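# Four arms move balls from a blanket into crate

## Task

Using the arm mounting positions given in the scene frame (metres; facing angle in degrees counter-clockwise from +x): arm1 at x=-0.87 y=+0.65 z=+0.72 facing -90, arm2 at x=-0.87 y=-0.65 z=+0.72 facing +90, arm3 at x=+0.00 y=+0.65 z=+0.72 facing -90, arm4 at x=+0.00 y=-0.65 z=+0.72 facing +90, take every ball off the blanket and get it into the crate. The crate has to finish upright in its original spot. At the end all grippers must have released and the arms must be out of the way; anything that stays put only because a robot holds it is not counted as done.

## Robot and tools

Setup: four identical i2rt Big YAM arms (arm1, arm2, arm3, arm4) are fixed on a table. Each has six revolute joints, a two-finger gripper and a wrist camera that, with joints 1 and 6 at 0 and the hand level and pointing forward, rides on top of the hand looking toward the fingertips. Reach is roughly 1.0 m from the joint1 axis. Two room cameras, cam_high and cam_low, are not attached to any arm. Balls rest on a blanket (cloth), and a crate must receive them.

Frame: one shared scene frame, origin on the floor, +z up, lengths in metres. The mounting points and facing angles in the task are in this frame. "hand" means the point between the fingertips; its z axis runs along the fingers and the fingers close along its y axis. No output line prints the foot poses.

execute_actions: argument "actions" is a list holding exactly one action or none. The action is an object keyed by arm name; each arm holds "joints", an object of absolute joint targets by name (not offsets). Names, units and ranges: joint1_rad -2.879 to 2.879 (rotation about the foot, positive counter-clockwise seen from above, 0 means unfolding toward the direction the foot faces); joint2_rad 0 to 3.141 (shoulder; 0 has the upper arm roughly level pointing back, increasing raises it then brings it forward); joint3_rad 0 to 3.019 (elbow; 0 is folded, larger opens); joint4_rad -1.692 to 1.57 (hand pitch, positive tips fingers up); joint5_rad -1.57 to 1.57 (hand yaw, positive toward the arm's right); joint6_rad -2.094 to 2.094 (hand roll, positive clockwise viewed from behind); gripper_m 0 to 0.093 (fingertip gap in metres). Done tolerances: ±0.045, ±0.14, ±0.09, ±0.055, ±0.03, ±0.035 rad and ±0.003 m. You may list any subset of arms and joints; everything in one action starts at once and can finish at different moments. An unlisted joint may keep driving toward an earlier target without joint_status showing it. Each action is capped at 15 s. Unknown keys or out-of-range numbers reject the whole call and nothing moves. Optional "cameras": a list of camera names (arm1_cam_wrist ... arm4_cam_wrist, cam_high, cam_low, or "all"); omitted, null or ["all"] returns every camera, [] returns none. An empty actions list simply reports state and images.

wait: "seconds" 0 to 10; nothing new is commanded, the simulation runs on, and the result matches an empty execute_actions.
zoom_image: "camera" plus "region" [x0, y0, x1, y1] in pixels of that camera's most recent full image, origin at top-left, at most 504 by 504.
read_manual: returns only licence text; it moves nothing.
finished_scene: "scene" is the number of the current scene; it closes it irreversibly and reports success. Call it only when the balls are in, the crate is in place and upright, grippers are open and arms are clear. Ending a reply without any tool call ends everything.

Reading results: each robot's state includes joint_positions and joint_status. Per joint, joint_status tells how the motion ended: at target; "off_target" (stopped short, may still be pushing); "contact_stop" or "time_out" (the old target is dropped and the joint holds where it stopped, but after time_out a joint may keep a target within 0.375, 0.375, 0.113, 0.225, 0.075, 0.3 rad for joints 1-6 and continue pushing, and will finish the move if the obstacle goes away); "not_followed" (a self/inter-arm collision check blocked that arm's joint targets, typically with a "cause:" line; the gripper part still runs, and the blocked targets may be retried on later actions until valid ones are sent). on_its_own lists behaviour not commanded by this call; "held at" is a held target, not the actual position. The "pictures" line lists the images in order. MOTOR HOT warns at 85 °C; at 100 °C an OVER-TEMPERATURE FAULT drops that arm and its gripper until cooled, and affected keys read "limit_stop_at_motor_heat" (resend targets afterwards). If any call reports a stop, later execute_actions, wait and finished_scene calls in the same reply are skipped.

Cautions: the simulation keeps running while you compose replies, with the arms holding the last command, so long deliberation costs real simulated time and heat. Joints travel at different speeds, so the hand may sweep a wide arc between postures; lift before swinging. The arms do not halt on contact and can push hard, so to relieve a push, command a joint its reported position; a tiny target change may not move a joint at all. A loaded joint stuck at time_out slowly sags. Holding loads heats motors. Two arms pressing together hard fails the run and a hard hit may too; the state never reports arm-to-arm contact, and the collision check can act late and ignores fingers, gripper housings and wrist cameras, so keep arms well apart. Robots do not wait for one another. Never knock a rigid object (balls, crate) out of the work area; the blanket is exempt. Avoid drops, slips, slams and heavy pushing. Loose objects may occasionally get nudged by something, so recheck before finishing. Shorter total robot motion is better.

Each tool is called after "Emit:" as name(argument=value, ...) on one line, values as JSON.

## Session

Emit:
execute_actions(actions=[], cameras=["cam_high","cam_low","arm3_cam_wrist","arm4_cam_wrist"])

Scene clock: 0.00 s.
arm1.joint_positions: joint1_rad=+0.005 joint2_rad=+0.432 joint3_rad=+1.481 joint4_rad=-1.525 joint5_rad=+0.011 joint6_rad=+0.013 gripper_m=+0.095
arm1.joint_status: not commanded
arm1.hand: x=-0.8697 y=+0.5313 z=+1.3047 quat_wxyz=(-0.367, -0.606, -0.604, +0.365) (m; scene frame)
arm2.joint_positions: joint1_rad=+0.005 joint2_rad=+0.420 joint3_rad=+1.457 joint4_rad=-1.541 joint5_rad=+0.015 joint6_rad=-0.012 gripper_m=+0.094
arm2.joint_status: not commanded
arm2.hand: x=-0.8701 y=-0.5362 z=+1.3765 quat_wxyz=(-0.367, +0.613, -0.605, -0.352) (m; scene frame)
arm3.joint_positions: joint1_rad=+0.013 joint2_rad=+0.435 joint3_rad=+1.470 joint4_rad=-1.533 joint5_rad=+0.014 joint6_rad=+0.012 gripper_m=+0.094
arm3.joint_status: not commanded
arm3.hand: x=+0.0050 y=+0.5325 z=+1.3697 quat_wxyz=(-0.370, -0.595, -0.620, +0.353) (m; scene frame)
arm4.joint_positions: joint1_rad=+0.002 joint2_rad=+0.428 joint3_rad=+1.482 joint4_rad=-1.528 joint5_rad=+0.016 joint6_rad=-0.017 gripper_m=+0.095
arm4.joint_status: not commanded
arm4.hand: x=+0.0013 y=-0.5431 z=+1.3147 quat_wxyz=(-0.379, +0.607, -0.596, -0.366) (m; scene frame)
pictures: arm3_cam_wrist, arm4_cam_wrist, cam_high, cam_low
Images, in order (width x height): arm3_cam_wrist 896x504, arm4_cam_wrist 896x504, cam_high 896x504, cam_low 896x504.

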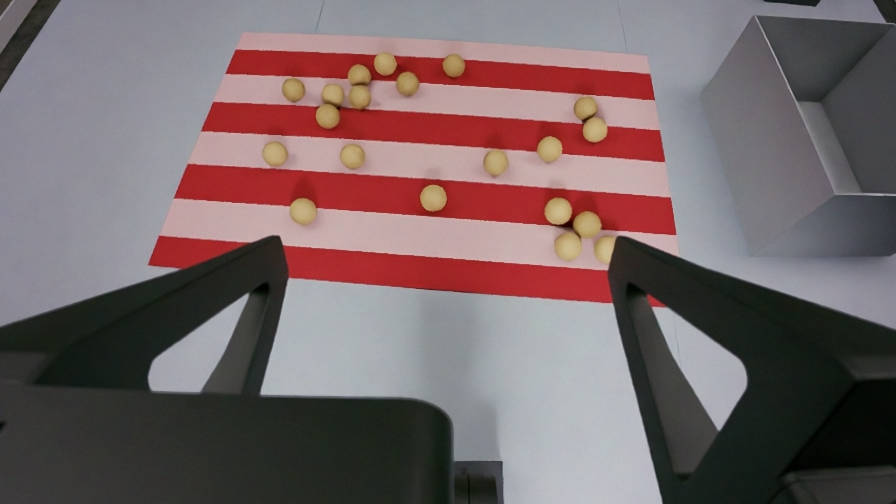

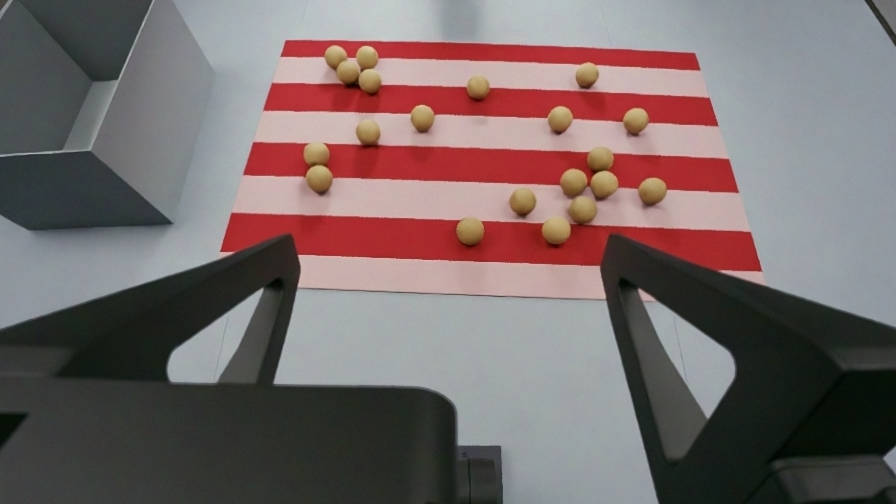

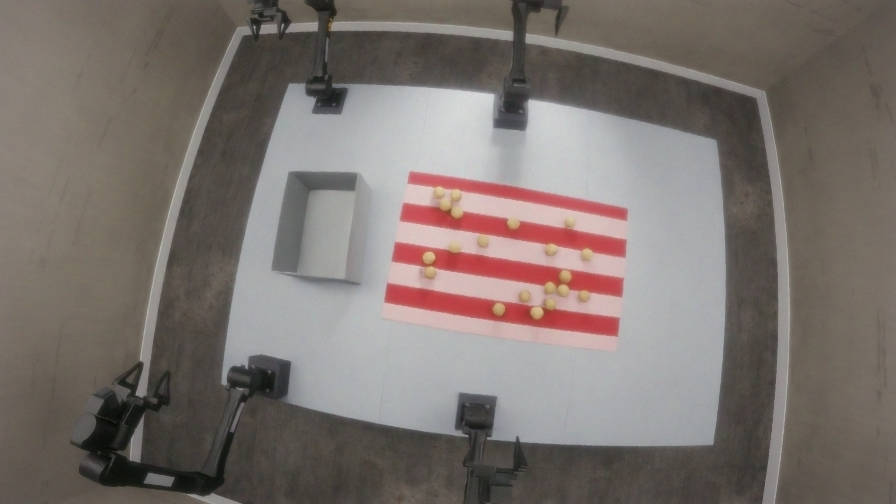

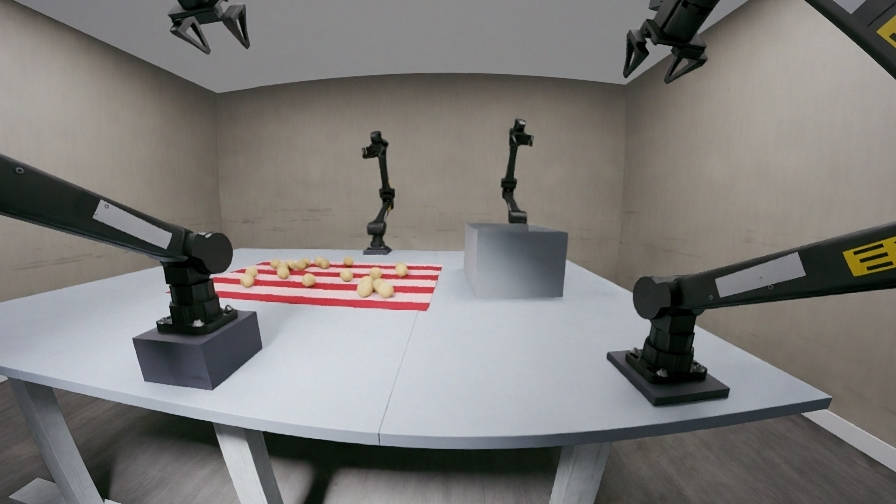

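Emit:
zoom_image(camera="cam_high", region=[400, 170, 640, 330])

Region (400, 170, 640, 330) of cam_high's 896x504 image, scaled by 2.100, with more detail than that image has.

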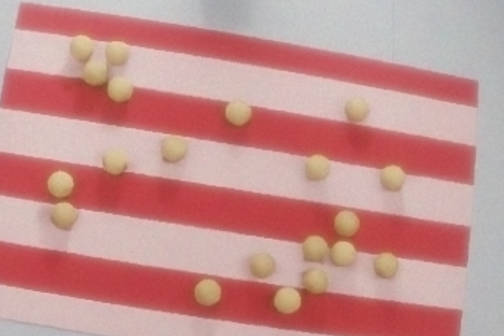

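Emit:
execute_actions(actions=[{"arm1":{"joints":{"joint1_rad":0.935,"joint2_rad":1.8,"joint3_rad":1.69,"joint4_rad":-0.50,"gripper_m":0.075}},"arm2":{"joints":{"joint1_rad":-0.85,"joint2_rad":2.0,"joint3_rad":1.90,"joint4_rad":-0.46,"gripper_m":0.075}},"arm3":{"joints":{"joint1_rad":0.493,"joint2_rad":1.65,"joint3_rad":1.245,"joint4_rad":-0.52}},"arm4":{"joints":{"joint1_rad":-0.083,"joint2_rad":1.2,"joint3_rad":0.803,"joint4_rad":-0.51}}}], cameras=[])

Emit:
execute_actions(actions=[{"arm1":{"joints":{"joint2_rad":2.15}},"arm2":{"joints":{"joint2_rad":2.395}},"arm3":{"joints":{"joint2_rad":2.0}},"arm4":{"joints":{"joint2_rad":1.575}}}], cameras=["arm1_cam_wrist","arm2_cam_wrist","arm3_cam_wrist","arm4_cam_wrist"])

Scene clock: 22.40 s.
arm1.joint_positions: joint1_rad=+0.943 joint2_rad=+1.795 joint3_rad=+1.670 joint4_rad=-0.511 joint5_rad=+0.012 joint6_rad=+0.013 gripper_m=+0.075
arm1.joint_status: all done
arm1.hand: x=-0.2604 y=+0.2122 z=+1.0232 quat_wxyz=(-0.427, -0.281, -0.849, +0.137) (m; scene frame)
arm2.joint_positions: joint1_rad=-0.858 joint2_rad=+2.009 joint3_rad=+1.866 joint4_rad=-0.476 joint5_rad=+0.015 joint6_rad=-0.012 gripper_m=+0.075
arm2.joint_status: all done
arm2.hand: x=-0.2472 y=-0.1142 z=+1.0696 quat_wxyz=(-0.434, +0.313, -0.831, -0.150) (m; scene frame)
arm3.joint_positions: joint1_rad=+0.496 joint2_rad=+1.662 joint3_rad=+1.241 joint4_rad=-0.536 joint5_rad=+0.015 joint6_rad=+0.012 gripper_m=+0.094
arm3.joint_status: all done
arm3.hand: x=+0.3159 y=+0.1236 z=+0.9507 quat_wxyz=(-0.260, -0.474, -0.827, +0.153) (m; scene frame)
arm4.joint_positions: joint1_rad=-0.080 joint2_rad=+1.205 joint3_rad=+0.790 joint4_rad=-0.526 joint5_rad=+0.016 joint6_rad=-0.017 gripper_m=+0.095
arm4.joint_status: all done
arm4.hand: x=+0.0349 y=-0.2090 z=+0.9046 quat_wxyz=(-0.237, +0.651, -0.691, -0.207) (m; scene frame)
pictures: none
No camera images: the call's "cameras" was empty. Leave "cameras" out to get every camera's image.

Scene clock: 23.87 s.
arm1.joint_positions: joint1_rad=+0.943 joint2_rad=+2.148 joint3_rad=+1.678 joint4_rad=-0.494 joint5_rad=+0.012 joint6_rad=+0.013 gripper_m=+0.075
arm1.joint_status: all done
arm1.hand: x=-0.2469 y=+0.2037 z=+0.7680 quat_wxyz=(-0.282, -0.299, -0.907, +0.092) (m; scene frame)
arm2.joint_positions: joint1_rad=-0.858 joint2_rad=+2.398 joint3_rad=+1.881 joint4_rad=-0.452 joint5_rad=+0.015 joint6_rad=-0.012 gripper_m=+0.075
arm2.joint_status: all done
arm2.hand: x=-0.2497 y=-0.1167 z=+0.7678 quat_wxyz=(-0.283, +0.337, -0.893, -0.094) (m; scene frame)
arm3.joint_positions: joint1_rad=+0.496 joint2_rad=+2.003 joint3_rad=+1.241 joint4_rad=-0.523 joint5_rad=+0.015 joint6_rad=+0.012 gripper_m=+0.094
arm3.joint_status: all done
arm3.hand: x=+0.3021 y=+0.1459 z=+0.7531 quat_wxyz=(-0.121, -0.492, -0.859, +0.076) (m; scene frame)
arm4.joint_positions: joint1_rad=-0.080 joint2_rad=+1.582 joint3_rad=+0.790 joint4_rad=-0.520 joint5_rad=+0.016 joint6_rad=-0.017 gripper_m=+0.095
arm4.joint_status: all done
arm4.hand: x=+0.0338 y=-0.2261 z=+0.7475 quat_wxyz=(-0.105, +0.680, -0.720, -0.085) (m; scene frame)
pictures: arm1_cam_wrist, arm2_cam_wrist, arm3_cam_wrist, arm4_cam_wrist
Images, in order (width x height): arm1_cam_wrist 896x504, arm2_cam_wrist 896x504, arm3_cam_wrist 896x504, arm4_cam_wrist 896x504.

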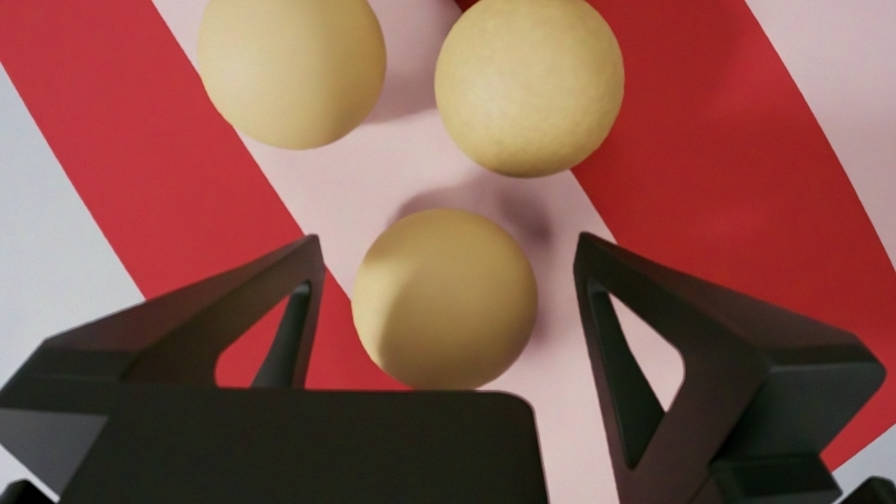

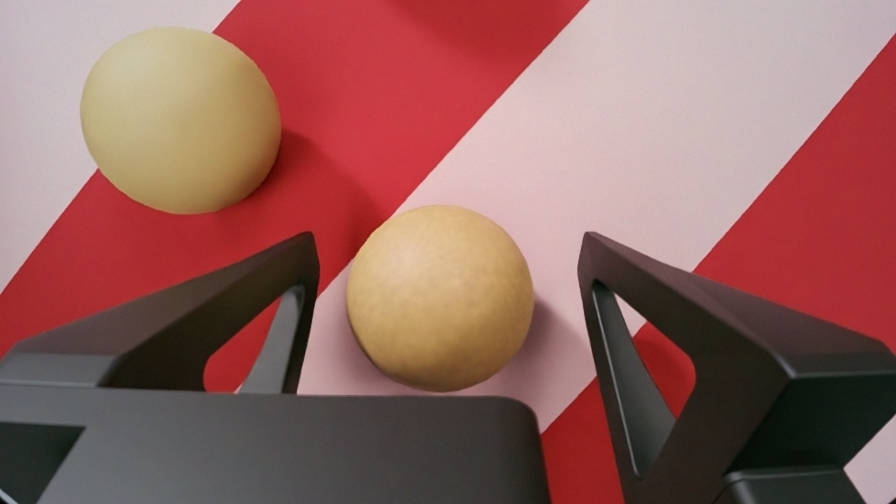

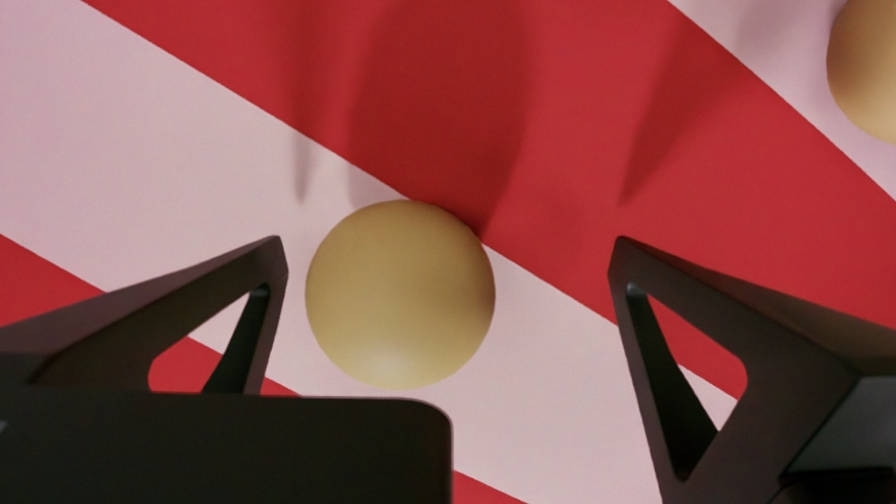

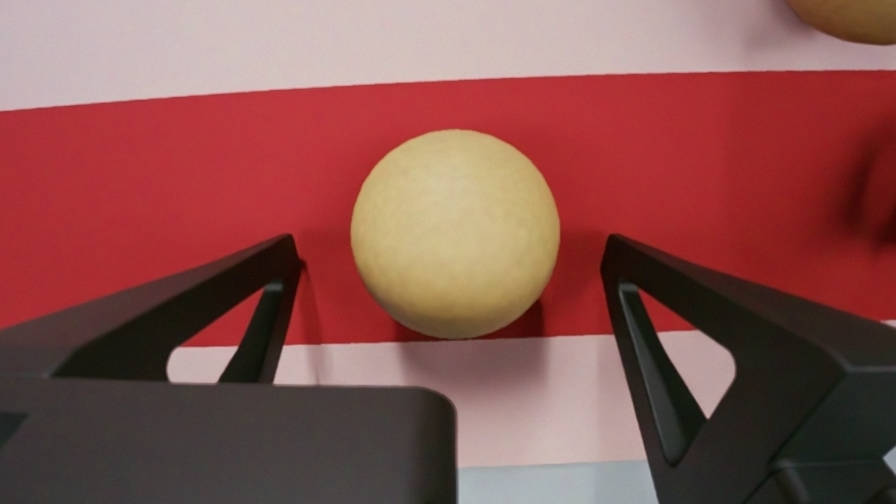

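Emit:
execute_actions(actions=[{"arm1":{"joints":{"joint4_rad":-0.57}},"arm2":{"joints":{"joint4_rad":-0.53}},"arm3":{"joints":{"joint1_rad":0.51,"joint4_rad":-0.55}},"arm4":{"joints":{"joint4_rad":-0.46}}}])

Scene clock: 37.07 s.
arm1.joint_positions: joint1_rad=+0.943 joint2_rad=+2.148 joint3_rad=+1.678 joint4_rad=-0.563 joint5_rad=+0.012 joint6_rad=+0.013 gripper_m=+0.075
arm1.joint_status: all done
arm1.hand: x=-0.2585 y=+0.2120 z=+0.7589 quat_wxyz=(-0.250, -0.301, -0.916, +0.082) (m; scene frame)
arm2.joint_positions: joint1_rad=-0.858 joint2_rad=+2.398 joint3_rad=+1.881 joint4_rad=-0.520 joint5_rad=+0.015 joint6_rad=-0.012 gripper_m=+0.075
arm2.joint_status: all done
arm2.hand: x=-0.2602 y=-0.1259 z=+0.7589 quat_wxyz=(-0.252, +0.341, -0.902, -0.083) (m; scene frame)
arm3.joint_positions: joint1_rad=+0.505 joint2_rad=+2.003 joint3_rad=+1.241 joint4_rad=-0.541 joint5_rad=+0.015 joint6_rad=+0.012 gripper_m=+0.094
arm3.joint_status: all done
arm3.hand: x=+0.3044 y=+0.1524 z=+0.7518 quat_wxyz=(-0.113, -0.488, -0.862, +0.071) (m; scene frame)
arm4.joint_positions: joint1_rad=-0.080 joint2_rad=+1.582 joint3_rad=+0.790 joint4_rad=-0.473 joint5_rad=+0.016 joint6_rad=-0.017 gripper_m=+0.095
arm4.joint_status: all done
arm4.hand: x=+0.0346 y=-0.2152 z=+0.7508 quat_wxyz=(-0.122, +0.678, -0.718, -0.100) (m; scene frame)
pictures: arm1_cam_wrist, arm2_cam_wrist, arm3_cam_wrist, arm4_cam_wrist, cam_high, cam_low
Images, in order (width x height): arm1_cam_wrist 896x504, arm2_cam_wrist 896x504, arm3_cam_wrist 896x504, arm4_cam_wrist 896x504, cam_high 896x504, cam_low 896x504.

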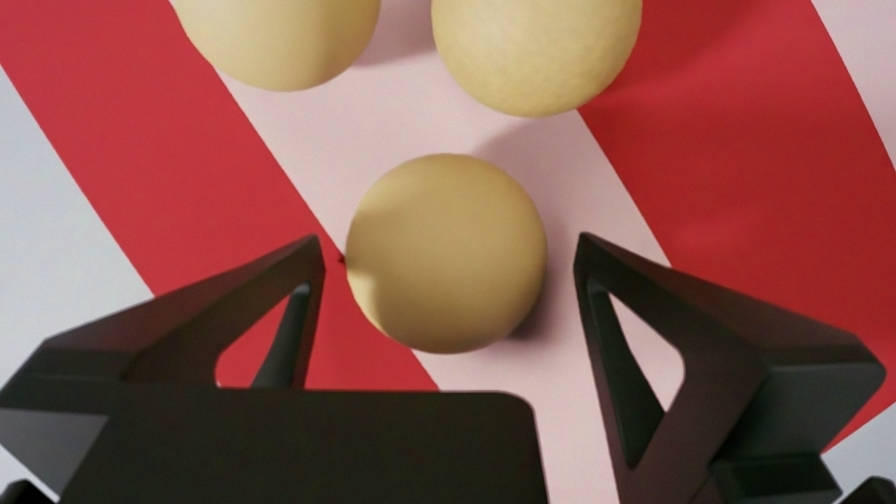

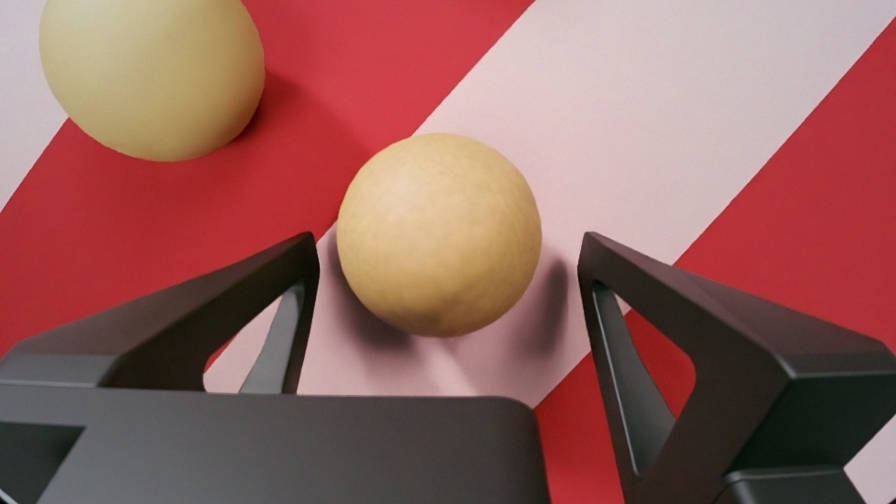

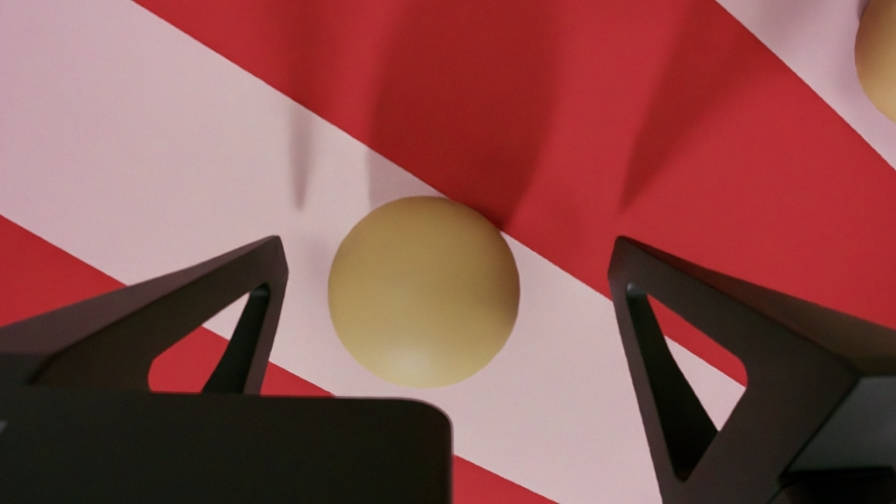

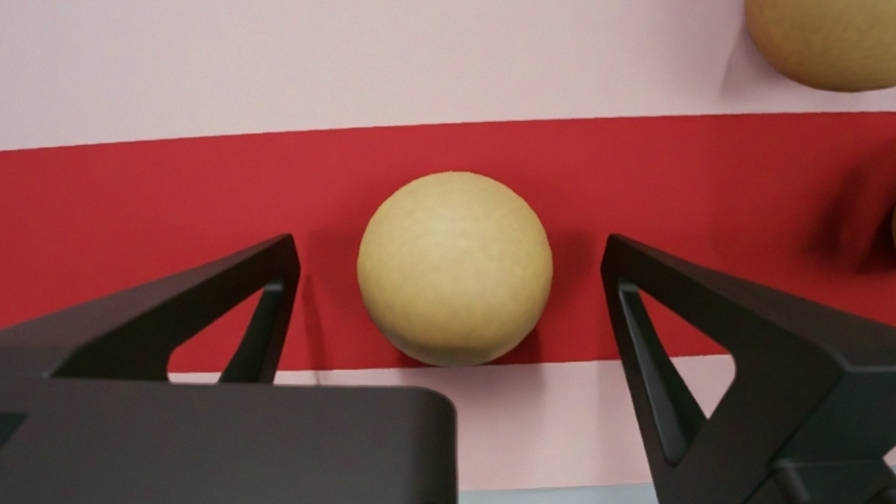

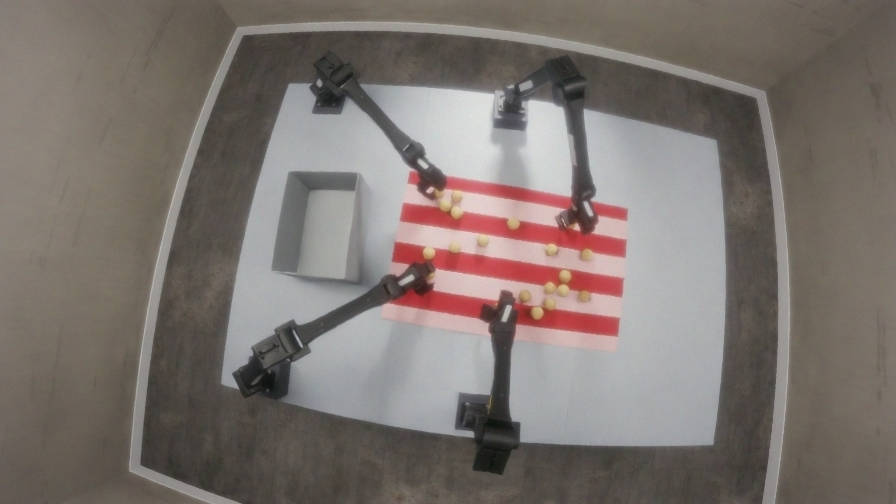

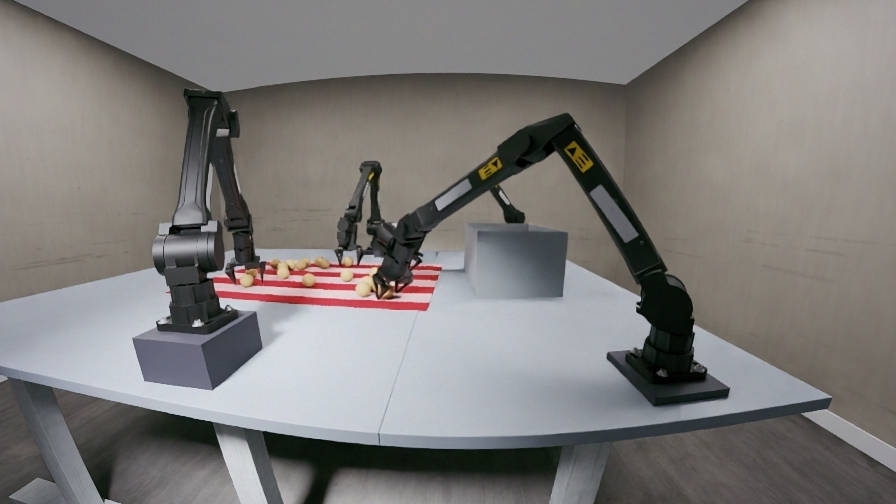

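Emit:
execute_actions(actions=[{"arm1":{"joints":{"joint4_rad":-0.53,"joint2_rad":2.18}},"arm2":{"joints":{"joint4_rad":-0.47,"joint2_rad":2.43}},"arm3":{"joints":{"gripper_m":0.04}},"arm4":{"joints":{"gripper_m":0.04}}}], cameras=["arm1_cam_wrist","arm2_cam_wrist"])

Emit:
execute_actions(actions=[{"arm1":{"joints":{"gripper_m":0.04}},"arm2":{"joints":{"gripper_m":0.04}},"arm3":{"joints":{"joint2_rad":1.3}},"arm4":{"joints":{"joint2_rad":1.1}}}], cameras=["arm1_cam_wrist","arm2_cam_wrist"])

Scene clock: 41.13 s.
arm1.joint_positions: joint1_rad=+0.943 joint2_rad=+2.148 joint3_rad=+1.678 joint4_rad=-0.541 joint5_rad=+0.012 joint6_rad=+0.013 gripper_m=+0.075
arm1.joint_status: all done
arm1.hand: x=-0.2547 y=+0.2093 z=+0.7617 quat_wxyz=(-0.260, -0.300, -0.914, +0.086) (m; scene frame)
arm2.joint_positions: joint1_rad=-0.858 joint2_rad=+2.398 joint3_rad=+1.881 joint4_rad=-0.486 joint5_rad=+0.015 joint6_rad=-0.012 gripper_m=+0.075
arm2.joint_status: all done
arm2.hand: x=-0.2549 y=-0.1212 z=+0.7632 quat_wxyz=(-0.268, +0.339, -0.897, -0.089) (m; scene frame)
arm3.joint_positions: joint1_rad=+0.505 joint2_rad=+2.003 joint3_rad=+1.241 joint4_rad=-0.541 joint5_rad=+0.014 joint6_rad=+0.012 gripper_m=+0.047
arm3.joint_status: gripper_m off_target (ended at +0.047, target +0.040)
arm3.hand: x=+0.3044 y=+0.1524 z=+0.7518 quat_wxyz=(-0.113, -0.488, -0.862, +0.071) (m; scene frame)
arm4.joint_positions: joint1_rad=-0.080 joint2_rad=+1.582 joint3_rad=+0.790 joint4_rad=-0.473 joint5_rad=+0.015 joint6_rad=-0.017 gripper_m=+0.048
arm4.joint_status: gripper_m off_target (ended at +0.048, target +0.040)
arm4.hand: x=+0.0345 y=-0.2152 z=+0.7508 quat_wxyz=(-0.121, +0.678, -0.718, -0.101) (m; scene frame)
pictures: arm1_cam_wrist, arm2_cam_wrist
Images, in order (width x height): arm1_cam_wrist 896x504, arm2_cam_wrist 896x504.

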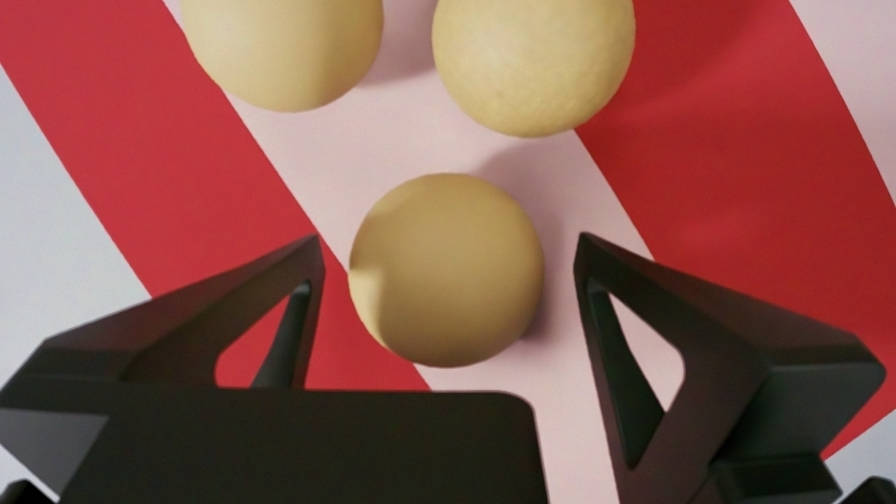

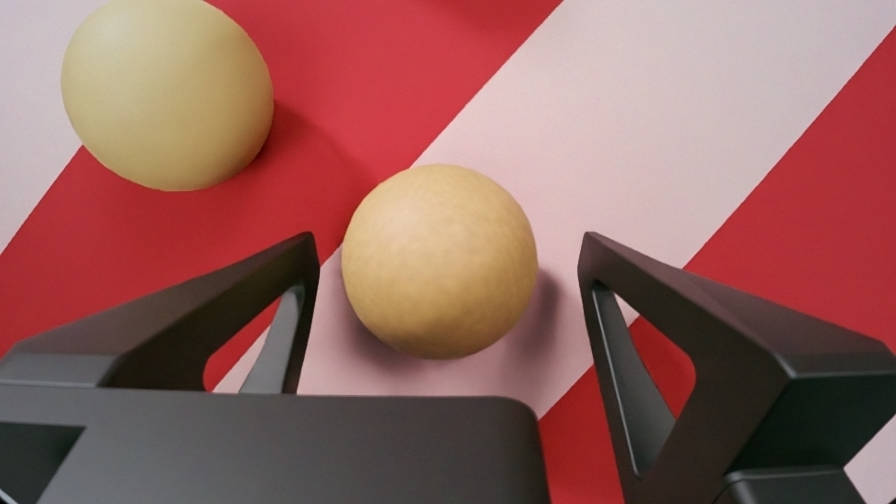

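Scene clock: 42.70 s.
arm1.joint_positions: joint1_rad=+0.943 joint2_rad=+2.148 joint3_rad=+1.678 joint4_rad=-0.541 joint5_rad=+0.012 joint6_rad=+0.013 gripper_m=+0.048
arm1.joint_status: gripper_m off_target (ended at +0.048, target +0.040)
arm1.hand: x=-0.2547 y=+0.2093 z=+0.7617 quat_wxyz=(-0.260, -0.300, -0.914, +0.086) (m; scene frame)
arm2.joint_positions: joint1_rad=-0.858 joint2_rad=+2.398 joint3_rad=+1.881 joint4_rad=-0.486 joint5_rad=+0.015 joint6_rad=-0.012 gripper_m=+0.047
arm2.joint_status: gripper_m off_target (ended at +0.047, target +0.040)
arm2.hand: x=-0.2549 y=-0.1212 z=+0.7632 quat_wxyz=(-0.268, +0.339, -0.897, -0.089) (m; scene frame)
arm3.joint_positions: joint1_rad=+0.505 joint2_rad=+1.301 joint3_rad=+1.234 joint4_rad=-0.546 joint5_rad=+0.014 joint6_rad=+0.012 gripper_m=+0.047
arm3.joint_status: all done
arm3.hand: x=+0.2971 y=+0.1653 z=+1.1534 quat_wxyz=(-0.401, -0.439, -0.771, +0.228) (m; scene frame)
arm4.joint_positions: joint1_rad=-0.080 joint2_rad=+1.087 joint3_rad=+0.790 joint4_rad=-0.471 joint5_rad=+0.015 joint6_rad=-0.017 gripper_m=+0.048
arm4.joint_status: all done
arm4.hand: x=+0.0351 y=-0.2058 z=+0.9636 quat_wxyz=(-0.297, +0.629, -0.669, -0.262) (m; scene frame)
pictures: arm1_cam_wrist, arm2_cam_wrist
Images, in order (width x height): arm1_cam_wrist 896x504, arm2_cam_wrist 896x504.

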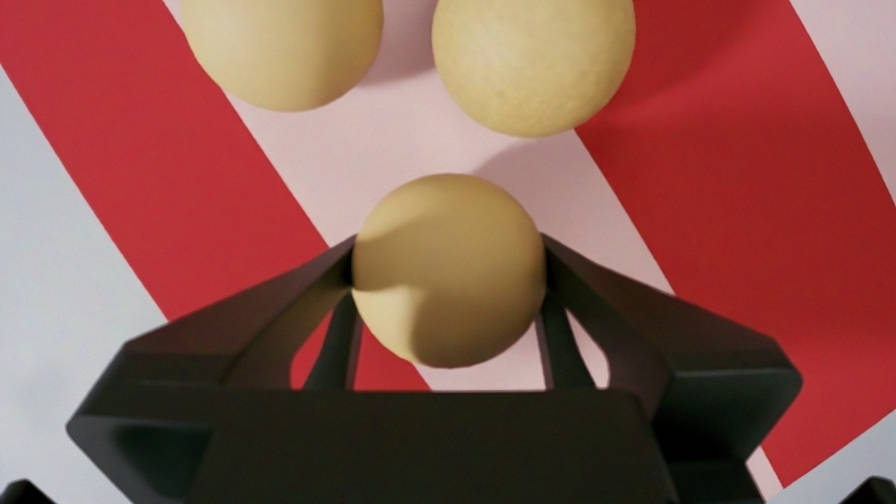

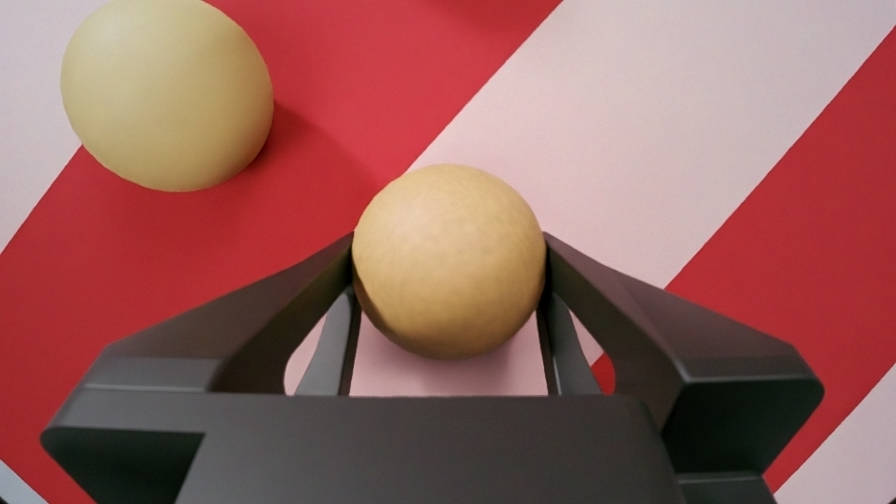

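Emit:
execute_actions(actions=[{"arm1":{"joints":{"joint2_rad":1.631}},"arm2":{"joints":{"joint2_rad":1.621}},"arm3":{"joints":{"joint3_rad":2.27,"joint4_rad":-0.73}},"arm4":{"joints":{"joint2_rad":1.3,"joint3_rad":2.45,"joint4_rad":-0.913}}}], cameras=[])

Emit:
execute_actions(actions=[{"arm1":{"joints":{"joint1_rad":0.5,"joint3_rad":1.783,"joint4_rad":-1.452}},"arm2":{"joints":{"joint1_rad":-0.5,"joint3_rad":1.552,"joint4_rad":-1.231}},"arm3":{"joints":{"joint1_rad":-0.3}},"arm4":{"joints":{"joint1_rad":0.3}}}], cameras=[])

Emit:
execute_actions(actions=[{"arm1":{"joints":{"joint1_rad":0.162}},"arm2":{"joints":{"joint1_rad":-0.212}},"arm3":{"joints":{"joint1_rad":-0.89}},"arm4":{"joints":{"joint1_rad":0.89}}}], cameras=["cam_high","cam_low","arm1_cam_wrist","arm2_cam_wrist"])

Scene clock: 53.03 s.
arm1.joint_positions: joint1_rad=+0.943 joint2_rad=+1.621 joint3_rad=+1.687 joint4_rad=-0.527 joint5_rad=+0.012 joint6_rad=+0.013 gripper_m=+0.048
arm1.joint_status: all done
arm1.hand: x=-0.2920 y=+0.2341 z=+1.1534 quat_wxyz=(-0.499, -0.268, -0.808, +0.160) (m; scene frame)
arm2.joint_positions: joint1_rad=-0.858 joint2_rad=+1.623 joint3_rad=+1.885 joint4_rad=-0.467 joint5_rad=+0.015 joint6_rad=-0.012 gripper_m=+0.047
arm2.joint_status: all done
arm2.hand: x=-0.3271 y=-0.1812 z=+1.3761 quat_wxyz=(-0.596, +0.272, -0.725, -0.211) (m; scene frame)
arm3.joint_positions: joint1_rad=+0.505 joint2_rad=+1.304 joint3_rad=+2.251 joint4_rad=-0.727 joint5_rad=+0.014 joint6_rad=+0.012 gripper_m=+0.047
arm3.joint_status: all done
arm3.hand: x=+0.2357 y=+0.2657 z=+1.6841 quat_wxyz=(-0.682, -0.312, -0.542, +0.380) (m; scene frame)
arm4.joint_positions: joint1_rad=-0.080 joint2_rad=+1.291 joint3_rad=+2.432 joint4_rad=-0.906 joint5_rad=+0.015 joint6_rad=-0.017 gripper_m=+0.048
arm4.joint_status: all done
arm4.hand: x=+0.0292 y=-0.2807 z=+1.6661 quat_wxyz=(-0.585, +0.418, -0.450, -0.529) (m; scene frame)
pictures: none
No camera images: the call's "cameras" was empty. Leave "cameras" out to get every camera's image.

Scene clock: 54.53 s.
arm1.joint_positions: joint1_rad=+0.496 joint2_rad=+1.621 joint3_rad=+1.748 joint4_rad=-1.445 joint5_rad=+0.013 joint6_rad=+0.013 gripper_m=+0.048
arm1.joint_status: all done
arm1.hand: x=-0.6056 y=+0.1667 z=+1.0485 quat_wxyz=(-0.103, -0.510, -0.851, +0.067) (m; scene frame)
arm2.joint_positions: joint1_rad=-0.500 joint2_rad=+1.621 joint3_rad=+1.536 joint4_rad=-1.221 joint5_rad=+0.014 joint6_rad=-0.012 gripper_m=+0.047
arm2.joint_status: all done
arm2.hand: x=-0.6038 y=-0.1652 z=+1.0560 quat_wxyz=(-0.119, +0.511, -0.849, -0.059) (m; scene frame)
arm3.joint_positions: joint1_rad=-0.299 joint2_rad=+1.304 joint3_rad=+2.251 joint4_rad=-0.727 joint5_rad=+0.014 joint6_rad=+0.012 gripper_m=+0.047
arm3.joint_status: all done
arm3.hand: x=-0.1135 y=+0.2145 z=+1.6845 quat_wxyz=(-0.479, -0.499, -0.376, +0.617) (m; scene frame)
arm4.joint_positions: joint1_rad=+0.297 joint2_rad=+1.291 joint3_rad=+2.432 joint4_rad=-0.906 joint5_rad=+0.015 joint6_rad=-0.017 gripper_m=+0.048
arm4.joint_status: all done
arm4.hand: x=-0.1127 y=-0.2961 z=+1.6657 quat_wxyz=(-0.477, +0.497, -0.363, -0.628) (m; scene frame)
pictures: none
No camera images: the call's "cameras" was empty. Leave "cameras" out to get every camera's image.

Scene clock: 55.80 s.
arm1.joint_positions: joint1_rad=+0.157 joint2_rad=+1.621 joint3_rad=+1.748 joint4_rad=-1.445 joint5_rad=+0.012 joint6_rad=+0.013 gripper_m=+0.048
arm1.joint_status: all done
arm1.hand: x=-0.7808 y=+0.1064 z=+1.0484 quat_wxyz=(-0.090, -0.646, -0.753, +0.084) (m; scene frame)
arm2.joint_positions: joint1_rad=-0.209 joint2_rad=+1.621 joint3_rad=+1.536 joint4_rad=-1.221 joint5_rad=+0.015 joint6_rad=-0.012 gripper_m=+0.047
arm2.joint_status: all done
arm2.hand: x=-0.7539 y=-0.1090 z=+1.0553 quat_wxyz=(-0.109, +0.628, -0.767, -0.075) (m; scene frame)
arm3.joint_positions: joint1_rad=-0.889 joint2_rad=+1.304 joint3_rad=+2.251 joint4_rad=-0.727 joint5_rad=+0.014 joint6_rad=+0.012 gripper_m=+0.047
arm3.joint_status: all done
arm3.hand: x=-0.3368 y=+0.3519 z=+1.6846 quat_wxyz=(-0.279, -0.587, -0.215, +0.729) (m; scene frame)
arm4.joint_positions: joint1_rad=+0.887 joint2_rad=+1.291 joint3_rad=+2.432 joint4_rad=-0.906 joint5_rad=+0.015 joint6_rad=-0.017 gripper_m=+0.048
arm4.joint_status: all done
arm4.hand: x=-0.2964 y=-0.4193 z=+1.6640 quat_wxyz=(-0.274, +0.583, -0.202, -0.738) (m; scene frame)
pictures: arm1_cam_wrist, arm2_cam_wrist, cam_high, cam_low
Images, in order (width x height): arm1_cam_wrist 896x504, arm2_cam_wrist 896x504, cam_high 896x504, cam_low 896x504.

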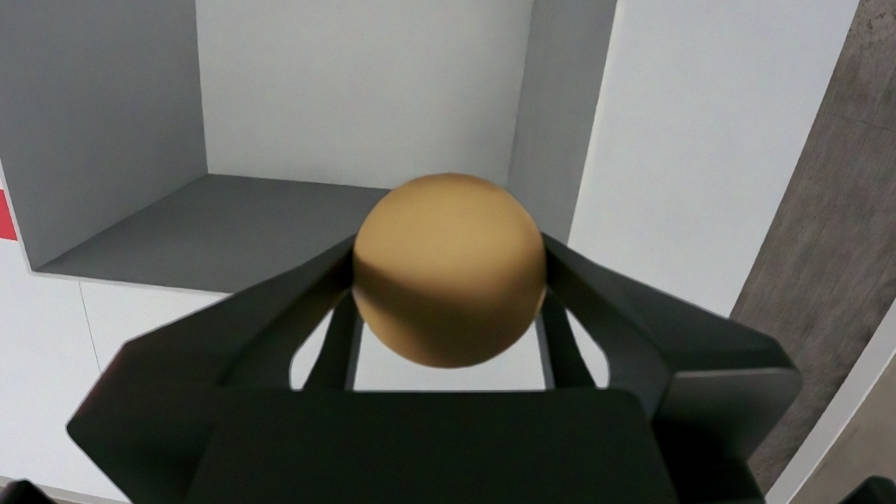

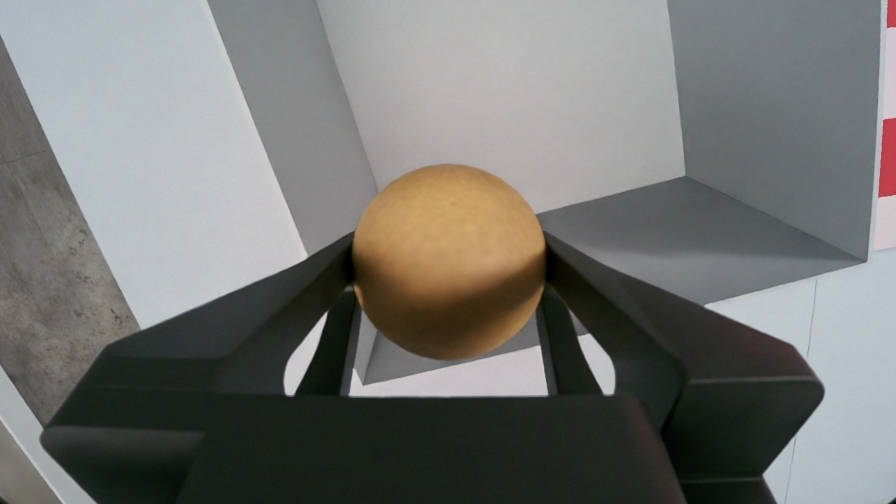

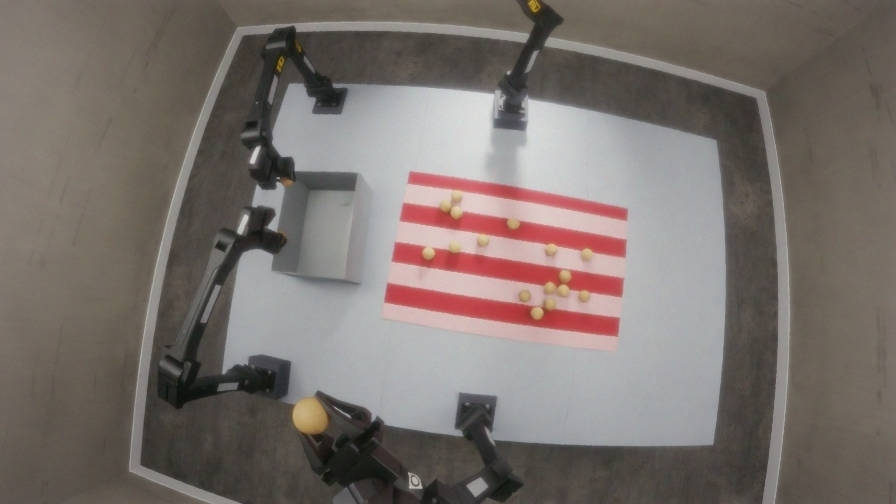

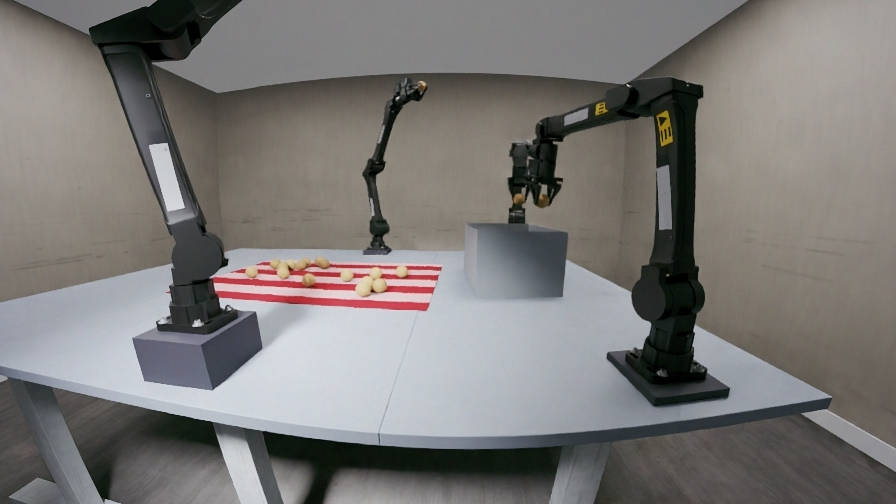

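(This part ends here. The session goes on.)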